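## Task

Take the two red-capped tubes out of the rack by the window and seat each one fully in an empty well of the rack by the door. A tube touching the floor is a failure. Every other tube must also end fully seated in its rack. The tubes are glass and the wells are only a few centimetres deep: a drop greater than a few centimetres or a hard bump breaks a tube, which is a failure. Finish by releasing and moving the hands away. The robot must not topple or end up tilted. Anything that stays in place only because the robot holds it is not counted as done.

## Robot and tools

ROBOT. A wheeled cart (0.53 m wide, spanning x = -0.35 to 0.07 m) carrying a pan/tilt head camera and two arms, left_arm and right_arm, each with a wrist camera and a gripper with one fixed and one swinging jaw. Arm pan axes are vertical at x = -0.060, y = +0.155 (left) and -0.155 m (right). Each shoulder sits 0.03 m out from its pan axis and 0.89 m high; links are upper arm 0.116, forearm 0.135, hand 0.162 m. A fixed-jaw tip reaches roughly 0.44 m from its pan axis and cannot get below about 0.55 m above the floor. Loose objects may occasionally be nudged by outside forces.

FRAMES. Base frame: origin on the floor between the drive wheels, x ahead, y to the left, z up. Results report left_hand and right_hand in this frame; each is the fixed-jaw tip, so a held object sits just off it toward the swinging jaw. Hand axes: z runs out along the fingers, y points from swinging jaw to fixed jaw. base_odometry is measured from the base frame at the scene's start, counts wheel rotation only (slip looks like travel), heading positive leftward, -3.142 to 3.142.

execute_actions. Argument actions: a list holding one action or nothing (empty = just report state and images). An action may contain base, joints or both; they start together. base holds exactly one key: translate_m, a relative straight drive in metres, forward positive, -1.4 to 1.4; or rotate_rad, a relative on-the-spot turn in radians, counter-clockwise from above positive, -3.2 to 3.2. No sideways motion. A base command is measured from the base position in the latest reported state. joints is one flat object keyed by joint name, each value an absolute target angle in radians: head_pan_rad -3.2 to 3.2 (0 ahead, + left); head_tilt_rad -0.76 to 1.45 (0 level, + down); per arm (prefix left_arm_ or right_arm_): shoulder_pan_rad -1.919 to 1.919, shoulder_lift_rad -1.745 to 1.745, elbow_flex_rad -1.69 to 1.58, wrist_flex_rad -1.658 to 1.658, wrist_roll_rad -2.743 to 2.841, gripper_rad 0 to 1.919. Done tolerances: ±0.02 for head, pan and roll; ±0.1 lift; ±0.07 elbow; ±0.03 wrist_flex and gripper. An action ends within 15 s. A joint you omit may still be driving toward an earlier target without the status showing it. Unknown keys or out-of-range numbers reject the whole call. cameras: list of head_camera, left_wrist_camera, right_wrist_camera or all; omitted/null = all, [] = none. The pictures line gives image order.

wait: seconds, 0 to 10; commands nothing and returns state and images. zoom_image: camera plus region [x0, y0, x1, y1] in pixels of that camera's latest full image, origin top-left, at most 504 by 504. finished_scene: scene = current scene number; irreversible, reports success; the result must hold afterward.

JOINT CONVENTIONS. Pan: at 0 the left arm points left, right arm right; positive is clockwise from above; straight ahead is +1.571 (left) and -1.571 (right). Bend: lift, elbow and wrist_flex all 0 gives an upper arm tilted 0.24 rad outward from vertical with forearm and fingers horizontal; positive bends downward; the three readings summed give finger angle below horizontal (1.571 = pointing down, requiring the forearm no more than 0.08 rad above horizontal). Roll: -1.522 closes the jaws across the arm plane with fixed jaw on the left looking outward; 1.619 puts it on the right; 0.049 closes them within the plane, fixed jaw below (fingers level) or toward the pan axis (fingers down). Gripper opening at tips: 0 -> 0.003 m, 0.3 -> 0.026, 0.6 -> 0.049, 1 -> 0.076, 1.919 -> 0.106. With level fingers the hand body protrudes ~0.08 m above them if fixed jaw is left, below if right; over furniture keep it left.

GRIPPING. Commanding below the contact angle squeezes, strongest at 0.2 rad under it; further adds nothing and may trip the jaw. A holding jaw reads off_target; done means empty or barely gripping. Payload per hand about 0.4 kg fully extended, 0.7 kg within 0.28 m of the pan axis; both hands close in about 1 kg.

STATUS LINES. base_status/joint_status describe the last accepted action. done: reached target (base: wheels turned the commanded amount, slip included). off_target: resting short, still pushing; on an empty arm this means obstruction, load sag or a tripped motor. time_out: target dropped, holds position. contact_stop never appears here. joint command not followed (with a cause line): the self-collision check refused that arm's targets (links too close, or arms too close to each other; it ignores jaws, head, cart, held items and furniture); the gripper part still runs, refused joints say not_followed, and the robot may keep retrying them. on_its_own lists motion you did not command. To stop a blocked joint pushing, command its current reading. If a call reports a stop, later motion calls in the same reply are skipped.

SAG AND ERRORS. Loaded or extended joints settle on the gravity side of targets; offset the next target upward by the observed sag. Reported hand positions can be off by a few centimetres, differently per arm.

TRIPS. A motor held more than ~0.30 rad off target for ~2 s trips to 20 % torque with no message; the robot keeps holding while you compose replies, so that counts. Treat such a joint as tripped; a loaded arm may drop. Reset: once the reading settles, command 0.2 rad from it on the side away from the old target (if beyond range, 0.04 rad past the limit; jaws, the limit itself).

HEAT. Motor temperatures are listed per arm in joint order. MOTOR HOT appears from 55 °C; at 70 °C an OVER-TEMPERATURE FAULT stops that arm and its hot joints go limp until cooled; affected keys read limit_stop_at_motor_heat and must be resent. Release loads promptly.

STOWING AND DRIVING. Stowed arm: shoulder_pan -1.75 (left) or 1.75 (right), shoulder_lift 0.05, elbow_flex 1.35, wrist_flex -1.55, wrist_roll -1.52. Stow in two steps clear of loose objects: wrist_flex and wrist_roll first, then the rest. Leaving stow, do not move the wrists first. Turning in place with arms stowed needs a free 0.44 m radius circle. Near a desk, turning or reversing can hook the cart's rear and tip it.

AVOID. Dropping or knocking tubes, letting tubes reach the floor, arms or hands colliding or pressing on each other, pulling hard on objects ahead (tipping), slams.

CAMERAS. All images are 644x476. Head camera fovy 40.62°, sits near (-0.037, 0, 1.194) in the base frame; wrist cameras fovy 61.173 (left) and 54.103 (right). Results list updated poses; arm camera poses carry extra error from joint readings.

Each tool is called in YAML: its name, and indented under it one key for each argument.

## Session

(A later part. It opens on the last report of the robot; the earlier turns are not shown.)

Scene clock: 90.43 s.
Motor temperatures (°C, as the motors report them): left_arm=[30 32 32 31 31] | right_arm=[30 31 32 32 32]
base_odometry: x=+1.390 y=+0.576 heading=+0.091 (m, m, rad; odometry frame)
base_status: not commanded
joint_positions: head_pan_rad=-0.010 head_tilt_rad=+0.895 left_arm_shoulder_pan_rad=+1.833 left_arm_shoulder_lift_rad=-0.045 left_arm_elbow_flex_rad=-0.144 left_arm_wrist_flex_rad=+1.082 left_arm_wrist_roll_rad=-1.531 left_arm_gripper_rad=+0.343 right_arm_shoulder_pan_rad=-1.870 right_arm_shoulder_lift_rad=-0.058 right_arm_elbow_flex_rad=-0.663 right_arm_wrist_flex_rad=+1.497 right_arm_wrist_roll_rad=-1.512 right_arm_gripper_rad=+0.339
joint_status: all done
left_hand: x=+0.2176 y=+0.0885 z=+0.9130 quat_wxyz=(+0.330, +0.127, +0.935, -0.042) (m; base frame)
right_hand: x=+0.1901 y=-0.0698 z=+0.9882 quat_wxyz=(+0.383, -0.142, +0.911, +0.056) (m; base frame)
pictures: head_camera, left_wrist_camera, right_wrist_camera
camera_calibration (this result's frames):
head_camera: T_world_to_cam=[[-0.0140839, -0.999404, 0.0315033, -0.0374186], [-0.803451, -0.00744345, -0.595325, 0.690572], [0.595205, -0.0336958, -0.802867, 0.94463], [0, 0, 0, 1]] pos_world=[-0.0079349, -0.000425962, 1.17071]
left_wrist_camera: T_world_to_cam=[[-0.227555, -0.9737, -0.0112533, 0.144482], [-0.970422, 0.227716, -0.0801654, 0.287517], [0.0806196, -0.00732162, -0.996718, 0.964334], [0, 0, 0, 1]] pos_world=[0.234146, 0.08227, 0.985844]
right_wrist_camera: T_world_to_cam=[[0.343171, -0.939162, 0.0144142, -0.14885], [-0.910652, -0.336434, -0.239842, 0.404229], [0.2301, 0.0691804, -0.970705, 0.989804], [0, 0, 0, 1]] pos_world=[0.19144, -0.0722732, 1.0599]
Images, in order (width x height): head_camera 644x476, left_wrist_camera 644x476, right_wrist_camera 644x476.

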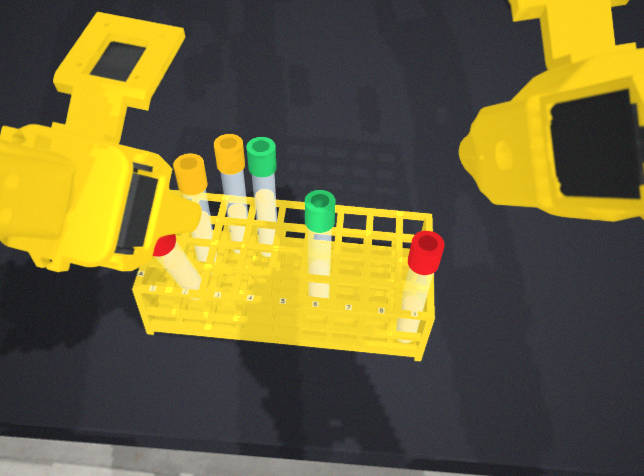

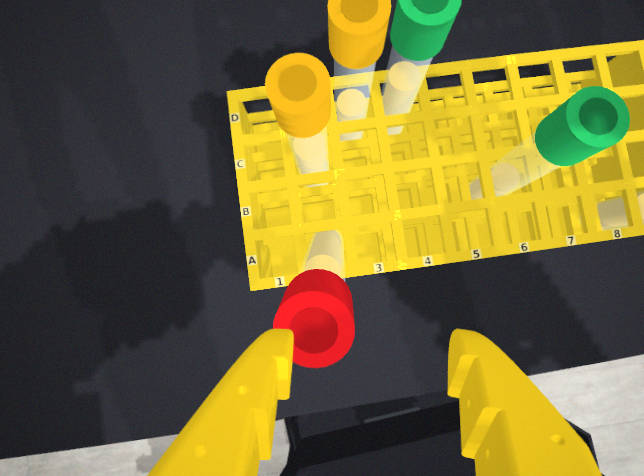

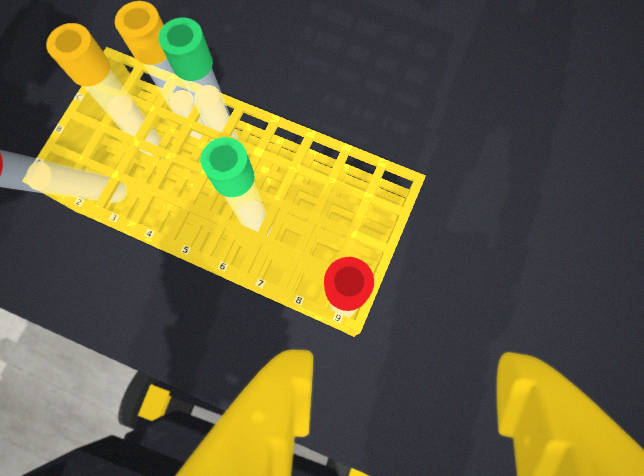

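execute_actions:
  actions:
    - {"base":{"translate_m":0.01},"joints":{"left_arm_shoulder_pan_rad":1.80}}
  cameras: []

execute_actions:
  actions:
    - {"joints":{"left_arm_elbow_flex_rad":0.09,"left_arm_wrist_flex_rad":0.83}}
  cameras: ["left_wrist_camera"]

execute_actions:
  actions:
    - {"joints":{"left_arm_gripper_rad":0.06,"left_arm_shoulder_pan_rad":1.83}}
  cameras: ["left_wrist_camera"]

Scene clock: 92.27 s.
Motor temperatures (°C, as the motors report them): left_arm=[30 32 32 31 31] | right_arm=[30 31 32 32 32]
base_odometry: x=+1.401 y=+0.577 heading=+0.091 (m, m, rad; odometry frame)
base_status: done
joint_positions: head_pan_rad=-0.010 head_tilt_rad=+0.895 left_arm_shoulder_pan_rad=+1.807 left_arm_shoulder_lift_rad=-0.045 left_arm_elbow_flex_rad=-0.144 left_arm_wrist_flex_rad=+1.082 left_arm_wrist_roll_rad=-1.531 left_arm_gripper_rad=+0.343 right_arm_shoulder_pan_rad=-1.870 right_arm_shoulder_lift_rad=-0.059 right_arm_elbow_flex_rad=-0.664 right_arm_wrist_flex_rad=+1.497 right_arm_wrist_roll_rad=-1.512 right_arm_gripper_rad=+0.339
joint_status: all done
left_hand: x=+0.2192 y=+0.0958 z=+0.9130 quat_wxyz=(+0.330, +0.115, +0.936, -0.038) (m; base frame)
right_hand: x=+0.1900 y=-0.0699 z=+0.9889 quat_wxyz=(+0.384, -0.142, +0.911, +0.056) (m; base frame)
pictures: none
No camera images: the call's "cameras" was empty. Leave "cameras" out to get every camera's image.

Scene clock: 93.20 s.
Motor temperatures (°C, as the motors report them): left_arm=[30 32 32 31 31] | right_arm=[30 31 32 32 32]
base_odometry: x=+1.401 y=+0.577 heading=+0.091 (m, m, rad; odometry frame)
base_status: not commanded
joint_positions: head_pan_rad=-0.010 head_tilt_rad=+0.895 left_arm_shoulder_pan_rad=+1.807 left_arm_shoulder_lift_rad=-0.045 left_arm_elbow_flex_rad=+0.096 left_arm_wrist_flex_rad=+0.843 left_arm_wrist_roll_rad=-1.531 left_arm_gripper_rad=+0.343 right_arm_shoulder_pan_rad=-1.870 right_arm_shoulder_lift_rad=-0.059 right_arm_elbow_flex_rad=-0.664 right_arm_wrist_flex_rad=+1.497 right_arm_wrist_roll_rad=-1.512 right_arm_gripper_rad=+0.339
joint_status: all done
left_hand: x=+0.2226 y=+0.0950 z=+0.8809 quat_wxyz=(+0.330, +0.115, +0.936, -0.038) (m; base frame)
right_hand: x=+0.1900 y=-0.0699 z=+0.9889 quat_wxyz=(+0.384, -0.142, +0.911, +0.056) (m; base frame)
pictures: left_wrist_camera
camera_calibration (this result's frames):
left_wrist_camera: T_world_to_cam=[[-0.202089, -0.979302, -0.0112533, 0.146405], [-0.97603, 0.202335, -0.0801654, 0.291998], [0.0807831, -0.00521699, -0.996718, 0.931804], [0, 0, 0, 1]] pos_world=[0.239311, 0.0891544, 0.953802]
Images, in order (width x height): left_wrist_camera 644x476.

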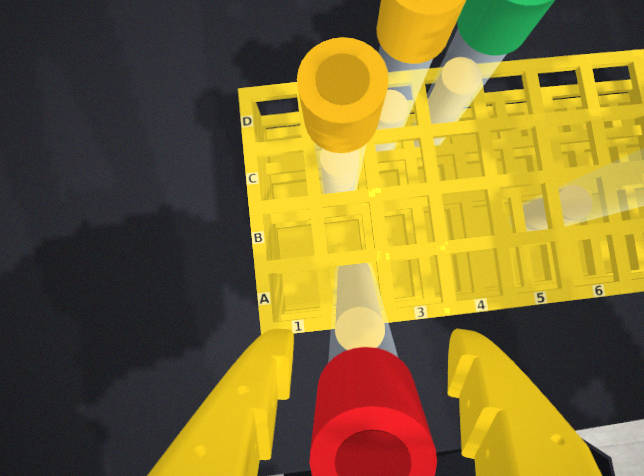

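Scene clock: 93.87 s.
Motor temperatures (°C, as the motors report them): left_arm=[30 32 32 31 31] | right_arm=[30 31 32 32 32]
base_odometry: x=+1.401 y=+0.577 heading=+0.091 (m, m, rad; odometry frame)
base_status: not commanded
joint_positions: head_pan_rad=-0.010 head_tilt_rad=+0.895 left_arm_shoulder_pan_rad=+1.824 left_arm_shoulder_lift_rad=-0.047 left_arm_elbow_flex_rad=+0.096 left_arm_wrist_flex_rad=+0.838 left_arm_wrist_roll_rad=-1.531 left_arm_gripper_rad=+0.069 right_arm_shoulder_pan_rad=-1.870 right_arm_shoulder_lift_rad=-0.059 right_arm_elbow_flex_rad=-0.664 right_arm_wrist_flex_rad=+1.497 right_arm_wrist_roll_rad=-1.512 right_arm_gripper_rad=+0.339
joint_status: all done
left_hand: x=+0.2221 y=+0.0901 z=+0.8818 quat_wxyz=(+0.333, +0.123, +0.934, -0.041) (m; base frame)
right_hand: x=+0.1900 y=-0.0699 z=+0.9889 quat_wxyz=(+0.384, -0.142, +0.911, +0.056) (m; base frame)
pictures: left_wrist_camera
camera_calibration (this result's frames):
left_wrist_camera: T_world_to_cam=[[-0.218518, -0.97577, -0.0110537, 0.144666], [-0.971982, 0.218647, -0.086277, 0.295614], [0.0866034, -0.00810907, -0.99621, 0.931195], [0, 0, 0, 1]] pos_world=[0.238299, 0.0840769, 0.95477]
Images, in order (width x height): left_wrist_camera 644x476.

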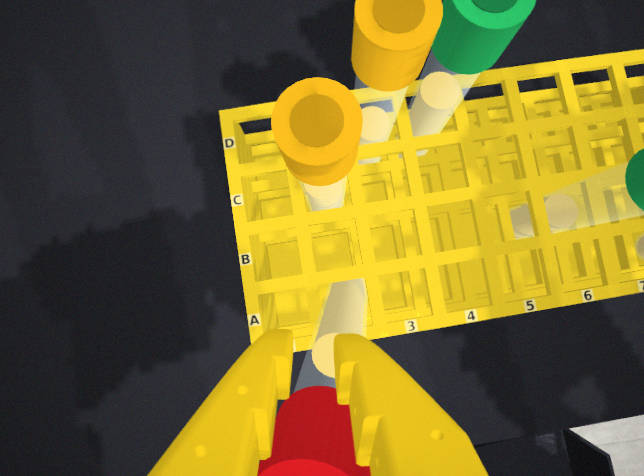

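Squeezed out; too deep. Reopen, back off.

execute_actions:
  actions:
    - {"joints":{"left_arm_gripper_rad":0.4,"left_arm_shoulder_pan_rad":1.77}}
  cameras: []

execute_actions:
  actions:
    - {"base":{"translate_m":-0.016}}
  cameras: ["left_wrist_camera","head_camera"]

Scene clock: 95.13 s.
Motor temperatures (°C, as the motors report them): left_arm=[30 32 32 31 31] | right_arm=[30 31 32 32 32]
base_odometry: x=+1.401 y=+0.577 heading=+0.091 (m, m, rad; odometry frame)
base_status: not commanded
joint_positions: head_pan_rad=-0.010 head_tilt_rad=+0.895 left_arm_shoulder_pan_rad=+1.776 left_arm_shoulder_lift_rad=-0.047 left_arm_elbow_flex_rad=+0.096 left_arm_wrist_flex_rad=+0.838 left_arm_wrist_roll_rad=-1.531 left_arm_gripper_rad=+0.392 right_arm_shoulder_pan_rad=-1.870 right_arm_shoulder_lift_rad=-0.059 right_arm_elbow_flex_rad=-0.664 right_arm_wrist_flex_rad=+1.497 right_arm_wrist_roll_rad=-1.512 right_arm_gripper_rad=+0.339
joint_status: all done
left_hand: x=+0.2249 y=+0.1036 z=+0.8818 quat_wxyz=(+0.334, +0.101, +0.937, -0.033) (m; base frame)
right_hand: x=+0.1900 y=-0.0699 z=+0.9889 quat_wxyz=(+0.384, -0.142, +0.911, +0.056) (m; base frame)
pictures: none
No camera images: the call's "cameras" was empty. Leave "cameras" out to get every camera's image.

Scene clock: 95.93 s.
Motor temperatures (°C, as the motors report them): left_arm=[30 32 32 31 31] | right_arm=[30 31 32 32 32]
base_odometry: x=+1.384 y=+0.575 heading=+0.091 (m, m, rad; odometry frame)
base_status: done
joint_positions: head_pan_rad=-0.010 head_tilt_rad=+0.895 left_arm_shoulder_pan_rad=+1.776 left_arm_shoulder_lift_rad=-0.047 left_arm_elbow_flex_rad=+0.096 left_arm_wrist_flex_rad=+0.838 left_arm_wrist_roll_rad=-1.531 left_arm_gripper_rad=+0.393 right_arm_shoulder_pan_rad=-1.870 right_arm_shoulder_lift_rad=-0.059 right_arm_elbow_flex_rad=-0.664 right_arm_wrist_flex_rad=+1.497 right_arm_wrist_roll_rad=-1.512 right_arm_gripper_rad=+0.339
joint_status: not commanded
left_hand: x=+0.2249 y=+0.1036 z=+0.8818 quat_wxyz=(+0.334, +0.101, +0.937, -0.033) (m; base frame)
right_hand: x=+0.1900 y=-0.0699 z=+0.9889 quat_wxyz=(+0.384, -0.142, +0.911, +0.056) (m; base frame)
pictures: head_camera, left_wrist_camera
camera_calibration (this result's frames):
head_camera: T_world_to_cam=[[-0.0140827, -0.999404, 0.0315035, -0.0374188], [-0.803481, -0.00744281, -0.595284, 0.690524], [0.595164, -0.0336957, -0.802897, 0.944663], [0, 0, 0, 1]] pos_world=[-0.00793391, -0.000425988, 1.1707]
left_wrist_camera: T_world_to_cam=[[-0.171887, -0.985055, -0.0110537, 0.148903], [-0.981277, 0.172196, -0.086277, 0.302257], [0.086891, -0.00398317, -0.99621, 0.930573], [0, 0, 0, 1]] pos_world=[0.241334, 0.0983369, 0.95477]
Images, in order (width x height): head_camera 644x476, left_wrist_camera 644x476.

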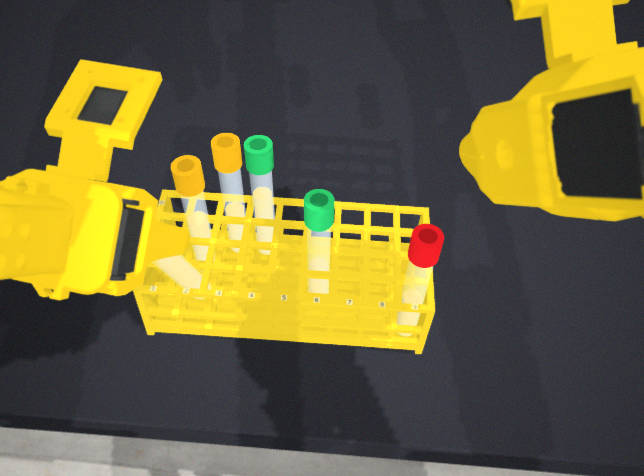

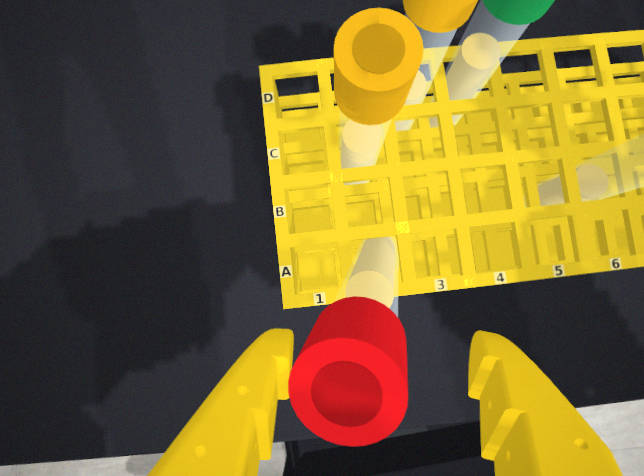

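execute_actions:
  actions:
    - {"joints":{"left_arm_gripper_rad":0.08}}
  cameras: []

execute_actions:
  actions:
    - {"base":{"translate_m":0.022},"joints":{"left_arm_shoulder_pan_rad":1.84,"left_arm_elbow_flex_rad":-0.08,"left_arm_wrist_flex_rad":1.05}}
  cameras: ["left_wrist_camera","head_camera"]

Scene clock: 97.30 s.
Motor temperatures (°C, as the motors report them): left_arm=[30 32 32 31 31] | right_arm=[30 31 32 32 32]
base_odometry: x=+1.384 y=+0.575 heading=+0.091 (m, m, rad; odometry frame)
base_status: not commanded
joint_positions: head_pan_rad=-0.010 head_tilt_rad=+0.895 left_arm_shoulder_pan_rad=+1.776 left_arm_shoulder_lift_rad=-0.048 left_arm_elbow_flex_rad=+0.096 left_arm_wrist_flex_rad=+0.837 left_arm_wrist_roll_rad=-1.531 left_arm_gripper_rad=+0.182 right_arm_shoulder_pan_rad=-1.870 right_arm_shoulder_lift_rad=-0.059 right_arm_elbow_flex_rad=-0.664 right_arm_wrist_flex_rad=+1.497 right_arm_wrist_roll_rad=-1.512 right_arm_gripper_rad=+0.339
joint_status: left_arm_gripper_rad off_target (ended at +0.182, target +0.080)
left_hand: x=+0.2251 y=+0.1035 z=+0.8823 quat_wxyz=(+0.335, +0.101, +0.936, -0.033) (m; base frame)
right_hand: x=+0.1900 y=-0.0699 z=+0.9889 quat_wxyz=(+0.384, -0.142, +0.911, +0.056) (m; base frame)
pictures: none
No camera images: the call's "cameras" was empty. Leave "cameras" out to get every camera's image.

Scene clock: 98.20 s.
Motor temperatures (°C, as the motors report them): left_arm=[30 32 32 31 31] | right_arm=[30 32 32 32 32]
base_odometry: x=+1.407 y=+0.577 heading=+0.091 (m, m, rad; odometry frame)
base_status: done
joint_positions: head_pan_rad=-0.010 head_tilt_rad=+0.895 left_arm_shoulder_pan_rad=+1.833 left_arm_shoulder_lift_rad=-0.051 left_arm_elbow_flex_rad=-0.039 left_arm_wrist_flex_rad=+1.048 left_arm_wrist_roll_rad=-1.531 left_arm_gripper_rad=+0.205 right_arm_shoulder_pan_rad=-1.870 right_arm_shoulder_lift_rad=-0.059 right_arm_elbow_flex_rad=-0.664 right_arm_wrist_flex_rad=+1.497 right_arm_wrist_roll_rad=-1.512 right_arm_gripper_rad=+0.339
joint_status: all done
left_hand: x=+0.2112 y=+0.0903 z=+0.8939 quat_wxyz=(+0.299, +0.129, +0.945, -0.038) (m; base frame)
right_hand: x=+0.1900 y=-0.0699 z=+0.9889 quat_wxyz=(+0.384, -0.142, +0.911, +0.056) (m; base frame)
pictures: head_camera, left_wrist_camera
camera_calibration (this result's frames):
head_camera: T_world_to_cam=[[-0.0140821, -0.999404, 0.0315035, -0.0374188], [-0.803484, -0.0074431, -0.59528, 0.690519], [0.59516, -0.0336954, -0.8029, 0.944666], [0, 0, 0, 1]] pos_world=[-0.00793381, -0.000425973, 1.1707]
left_wrist_camera: T_world_to_cam=[[-0.22832, -0.973495, -0.0133223, 0.146474], [-0.973411, 0.228518, -0.0158557, 0.222468], [0.0184798, 0.00934787, -0.999786, 0.960174], [0, 0, 0, 1]] pos_world=[0.232252, 0.0827782, 0.965446]
Images, in order (width x height): head_camera 644x476, left_wrist_camera 644x476.

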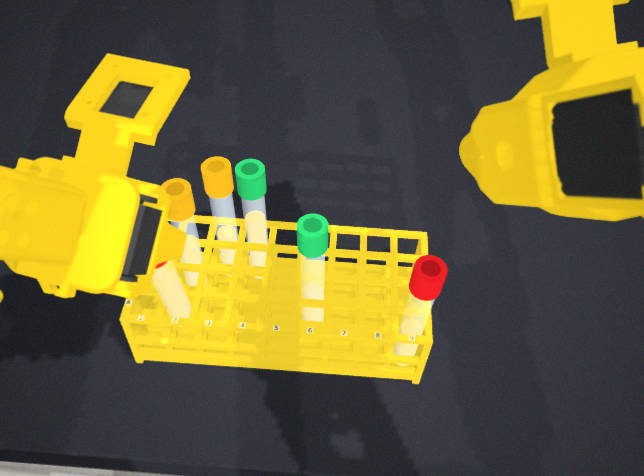

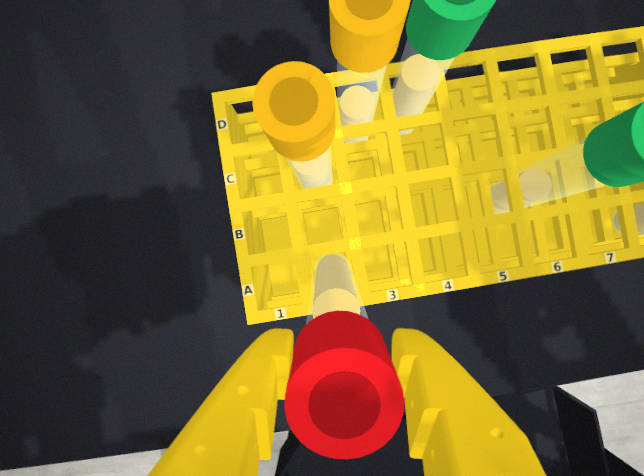

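execute_actions:
  actions:
    - {"base":{"translate_m":0.028},"joints":{"left_arm_shoulder_pan_rad":1.865,"left_arm_elbow_flex_rad":-0.16,"left_arm_wrist_flex_rad":1.25}}
  cameras: ["left_wrist_camera","head_camera"]

Scene clock: 99.93 s.
Motor temperatures (°C, as the motors report them): left_arm=[30 32 32 31 31] | right_arm=[30 32 32 32 32]
base_odometry: x=+1.435 y=+0.580 heading=+0.091 (m, m, rad; odometry frame)
base_status: done
joint_positions: head_pan_rad=-0.010 head_tilt_rad=+0.895 left_arm_shoulder_pan_rad=+1.862 left_arm_shoulder_lift_rad=-0.051 left_arm_elbow_flex_rad=-0.121 left_arm_wrist_flex_rad=+1.246 left_arm_wrist_roll_rad=-1.531 left_arm_gripper_rad=+0.205 right_arm_shoulder_pan_rad=-1.870 right_arm_shoulder_lift_rad=-0.059 right_arm_elbow_flex_rad=-0.664 right_arm_wrist_flex_rad=+1.497 right_arm_wrist_roll_rad=-1.512 right_arm_gripper_rad=+0.339
joint_status: all done
left_hand: x=+0.1922 y=+0.0875 z=+0.8948 quat_wxyz=(+0.243, +0.145, +0.958, -0.035) (m; base frame)
right_hand: x=+0.1900 y=-0.0699 z=+0.9889 quat_wxyz=(+0.384, -0.142, +0.911, +0.056) (m; base frame)
pictures: head_camera, left_wrist_camera
camera_calibration (this result's frames):
head_camera: T_world_to_cam=[[-0.014082, -0.999404, 0.0315036, -0.0374188], [-0.803485, -0.0074432, -0.595279, 0.690518], [0.595159, -0.0336953, -0.802901, 0.944667], [0, 0, 0, 1]] pos_world=[-0.00793378, -0.000425969, 1.1707]
left_wrist_camera: T_world_to_cam=[[-0.258283, -0.965921, -0.0169199, 0.147758], [-0.961606, 0.255369, 0.100498, 0.0958706], [-0.0927525, 0.0422272, -0.994793, 0.975561], [0, 0, 0, 1]] pos_world=[0.220839, 0.0770452, 0.963346]
Images, in order (width x height): head_camera 644x476, left_wrist_camera 644x476.

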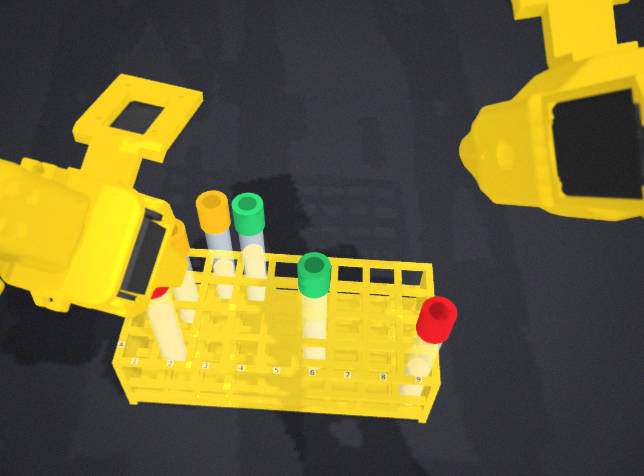

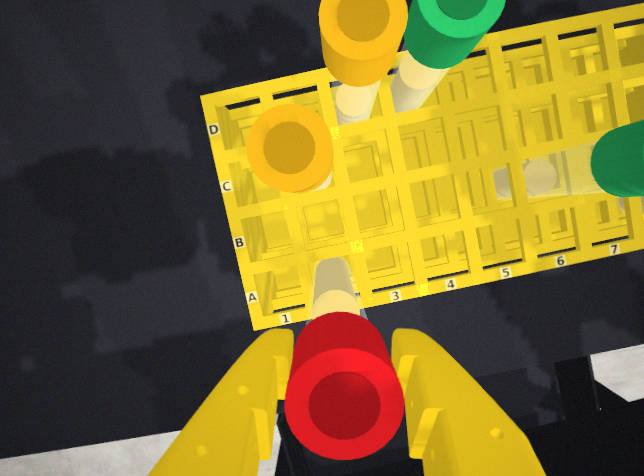

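execute_actions:
  actions:
    - {"joints":{"left_arm_elbow_flex_rad":0.0,"left_arm_wrist_flex_rad":1.14}}
  cameras: ["left_wrist_camera","head_camera"]

Scene clock: 101.13 s.
Motor temperatures (°C, as the motors report them): left_arm=[30 32 32 31 31] | right_arm=[30 32 32 32 32]
base_odometry: x=+1.435 y=+0.580 heading=+0.091 (m, m, rad; odometry frame)
base_status: not commanded
joint_positions: head_pan_rad=-0.010 head_tilt_rad=+0.895 left_arm_shoulder_pan_rad=+1.862 left_arm_shoulder_lift_rad=-0.051 left_arm_elbow_flex_rad=+0.005 left_arm_wrist_flex_rad=+1.150 left_arm_wrist_roll_rad=-1.531 left_arm_gripper_rad=+0.205 right_arm_shoulder_pan_rad=-1.870 right_arm_shoulder_lift_rad=-0.059 right_arm_elbow_flex_rad=-0.664 right_arm_wrist_flex_rad=+1.497 right_arm_wrist_roll_rad=-1.512 right_arm_gripper_rad=+0.339
joint_status: all done
left_hand: x=+0.1906 y=+0.0880 z=+0.8759 quat_wxyz=(+0.229, +0.145, +0.962, -0.033) (m; base frame)
right_hand: x=+0.1900 y=-0.0699 z=+0.9889 quat_wxyz=(+0.384, -0.142, +0.911, +0.056) (m; base frame)
pictures: head_camera, left_wrist_camera
camera_calibration (this result's frames):
head_camera: T_world_to_cam=[[-0.014082, -0.999404, 0.0315036, -0.0374188], [-0.803485, -0.00744314, -0.595279, 0.690517], [0.595159, -0.0336954, -0.802901, 0.944667], [0, 0, 0, 1]] pos_world=[-0.00793378, -0.000425971, 1.1707]
left_wrist_camera: T_world_to_cam=[[-0.258768, -0.965776, -0.0177852, 0.148325], [-0.958396, 0.254407, 0.129435, 0.0702592], [-0.12048, 0.0505389, -0.991428, 0.958149], [0, 0, 0, 1]] pos_world=[0.221156, 0.0769502, 0.94348]
Images, in order (width x height): head_camera 644x476, left_wrist_camera 644x476.

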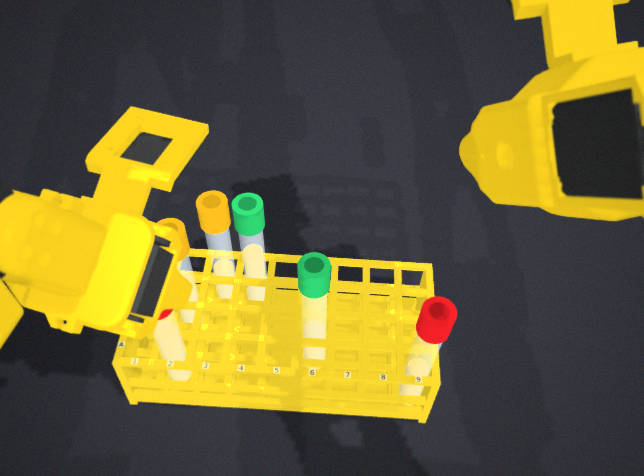

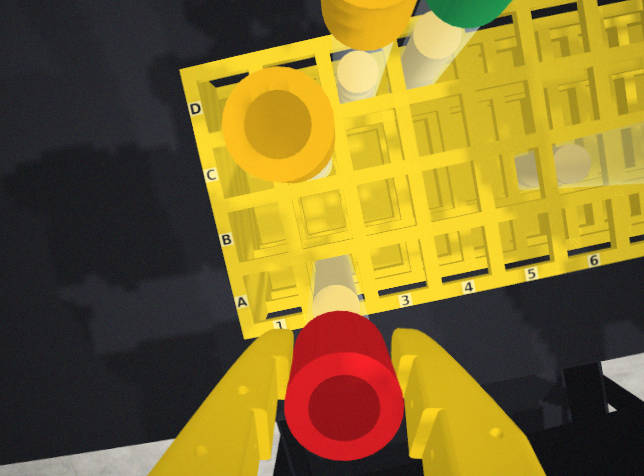

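execute_actions:
  actions:
    - {"joints":{"left_arm_gripper_rad":0.35}}
  cameras: ["left_wrist_camera"]

execute_actions:
  actions:
    - {"joints":{"left_arm_elbow_flex_rad":-0.5,"left_arm_wrist_flex_rad":1.55}}
  cameras: []

execute_actions:
  actions:
    - {"base":{"translate_m":-0.25},"joints":{"head_tilt_rad":0.65}}
  cameras: ["head_camera"]

Scene clock: 122.80 s.
Motor temperatures (°C, as the motors report them): left_arm=[30 32 32 31 31] | right_arm=[30 32 32 32 32]
base_odometry: x=+1.435 y=+0.580 heading=+0.091 (m, m, rad; odometry frame)
base_status: not commanded
joint_positions: head_pan_rad=-0.010 head_tilt_rad=+0.895 left_arm_shoulder_pan_rad=+1.862 left_arm_shoulder_lift_rad=-0.051 left_arm_elbow_flex_rad=+0.005 left_arm_wrist_flex_rad=+1.150 left_arm_wrist_roll_rad=-1.531 left_arm_gripper_rad=+0.342 right_arm_shoulder_pan_rad=-1.870 right_arm_shoulder_lift_rad=-0.059 right_arm_elbow_flex_rad=-0.664 right_arm_wrist_flex_rad=+1.497 right_arm_wrist_roll_rad=-1.512 right_arm_gripper_rad=+0.339
joint_status: all done
left_hand: x=+0.1906 y=+0.0880 z=+0.8759 quat_wxyz=(+0.229, +0.145, +0.962, -0.033) (m; base frame)
right_hand: x=+0.1900 y=-0.0699 z=+0.9889 quat_wxyz=(+0.384, -0.142, +0.911, +0.056) (m; base frame)
pictures: left_wrist_camera
camera_calibration (this result's frames):
left_wrist_camera: T_world_to_cam=[[-0.258768, -0.965776, -0.0177852, 0.148325], [-0.958396, 0.254407, 0.129435, 0.0702592], [-0.12048, 0.0505389, -0.991428, 0.958149], [0, 0, 0, 1]] pos_world=[0.221156, 0.0769502, 0.94348]
Images, in order (width x height): left_wrist_camera 644x476.

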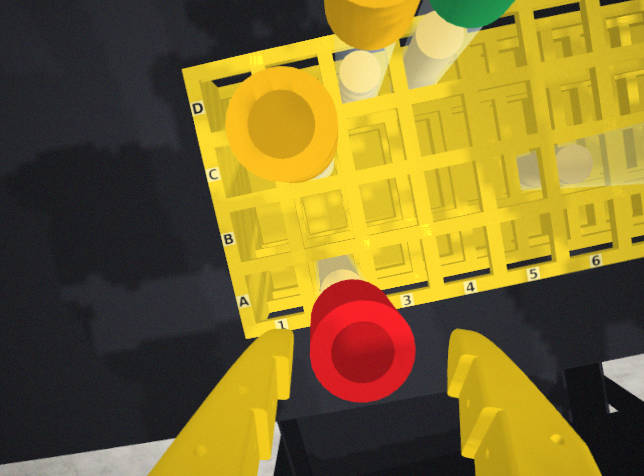

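Scene clock: 123.93 s.
Motor temperatures (°C, as the motors report them): left_arm=[30 32 32 31 31] | right_arm=[30 32 32 32 32]
base_odometry: x=+1.435 y=+0.580 heading=+0.091 (m, m, rad; odometry frame)
base_status: not commanded
joint_positions: head_pan_rad=-0.010 head_tilt_rad=+0.895 left_arm_shoulder_pan_rad=+1.862 left_arm_shoulder_lift_rad=-0.051 left_arm_elbow_flex_rad=-0.466 left_arm_wrist_flex_rad=+1.547 left_arm_wrist_roll_rad=-1.531 left_arm_gripper_rad=+0.343 right_arm_shoulder_pan_rad=-1.870 right_arm_shoulder_lift_rad=-0.059 right_arm_elbow_flex_rad=-0.664 right_arm_wrist_flex_rad=+1.497 right_arm_wrist_roll_rad=-1.512 right_arm_gripper_rad=+0.339
joint_status: all done
left_hand: x=+0.1815 y=+0.0907 z=+0.9414 quat_wxyz=(+0.264, +0.144, +0.953, -0.038) (m; base frame)
right_hand: x=+0.1900 y=-0.0699 z=+0.9889 quat_wxyz=(+0.384, -0.142, +0.911, +0.056) (m; base frame)
pictures: none
No camera images: the call's "cameras" was empty. Leave "cameras" out to get every camera's image.

Scene clock: 126.03 s.
Motor temperatures (°C, as the motors report them): left_arm=[30 32 32 31 31] | right_arm=[30 32 32 32 32]
base_odometry: x=+1.186 y=+0.557 heading=+0.091 (m, m, rad; odometry frame)
base_status: done
joint_positions: head_pan_rad=-0.010 head_tilt_rad=+0.664 left_arm_shoulder_pan_rad=+1.862 left_arm_shoulder_lift_rad=-0.051 left_arm_elbow_flex_rad=-0.466 left_arm_wrist_flex_rad=+1.547 left_arm_wrist_roll_rad=-1.531 left_arm_gripper_rad=+0.343 right_arm_shoulder_pan_rad=-1.870 right_arm_shoulder_lift_rad=-0.059 right_arm_elbow_flex_rad=-0.664 right_arm_wrist_flex_rad=+1.497 right_arm_wrist_roll_rad=-1.512 right_arm_gripper_rad=+0.339
joint_status: all done
left_hand: x=+0.1815 y=+0.0907 z=+0.9414 quat_wxyz=(+0.264, +0.144, +0.953, -0.038) (m; base frame)
right_hand: x=+0.1900 y=-0.0699 z=+0.9889 quat_wxyz=(+0.384, -0.142, +0.911, +0.056) (m; base frame)
pictures: head_camera
camera_calibration (this result's frames):
head_camera: T_world_to_cam=[[-0.021185, -0.999334, 0.029705, -0.0356825], [-0.645817, -0.00900234, -0.763439, 0.891481], [0.763199, -0.0353574, -0.645196, 0.771046], [0, 0, 0, 1]] pos_world=[-0.0134842, -0.000371084, 1.17913]
Images, in order (width x height): head_camera 644x476.

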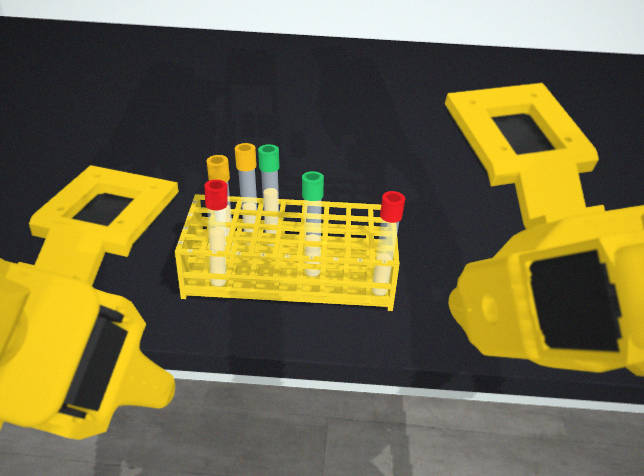

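finished_scene:
  scene: 1

The scene is finished: the task was done.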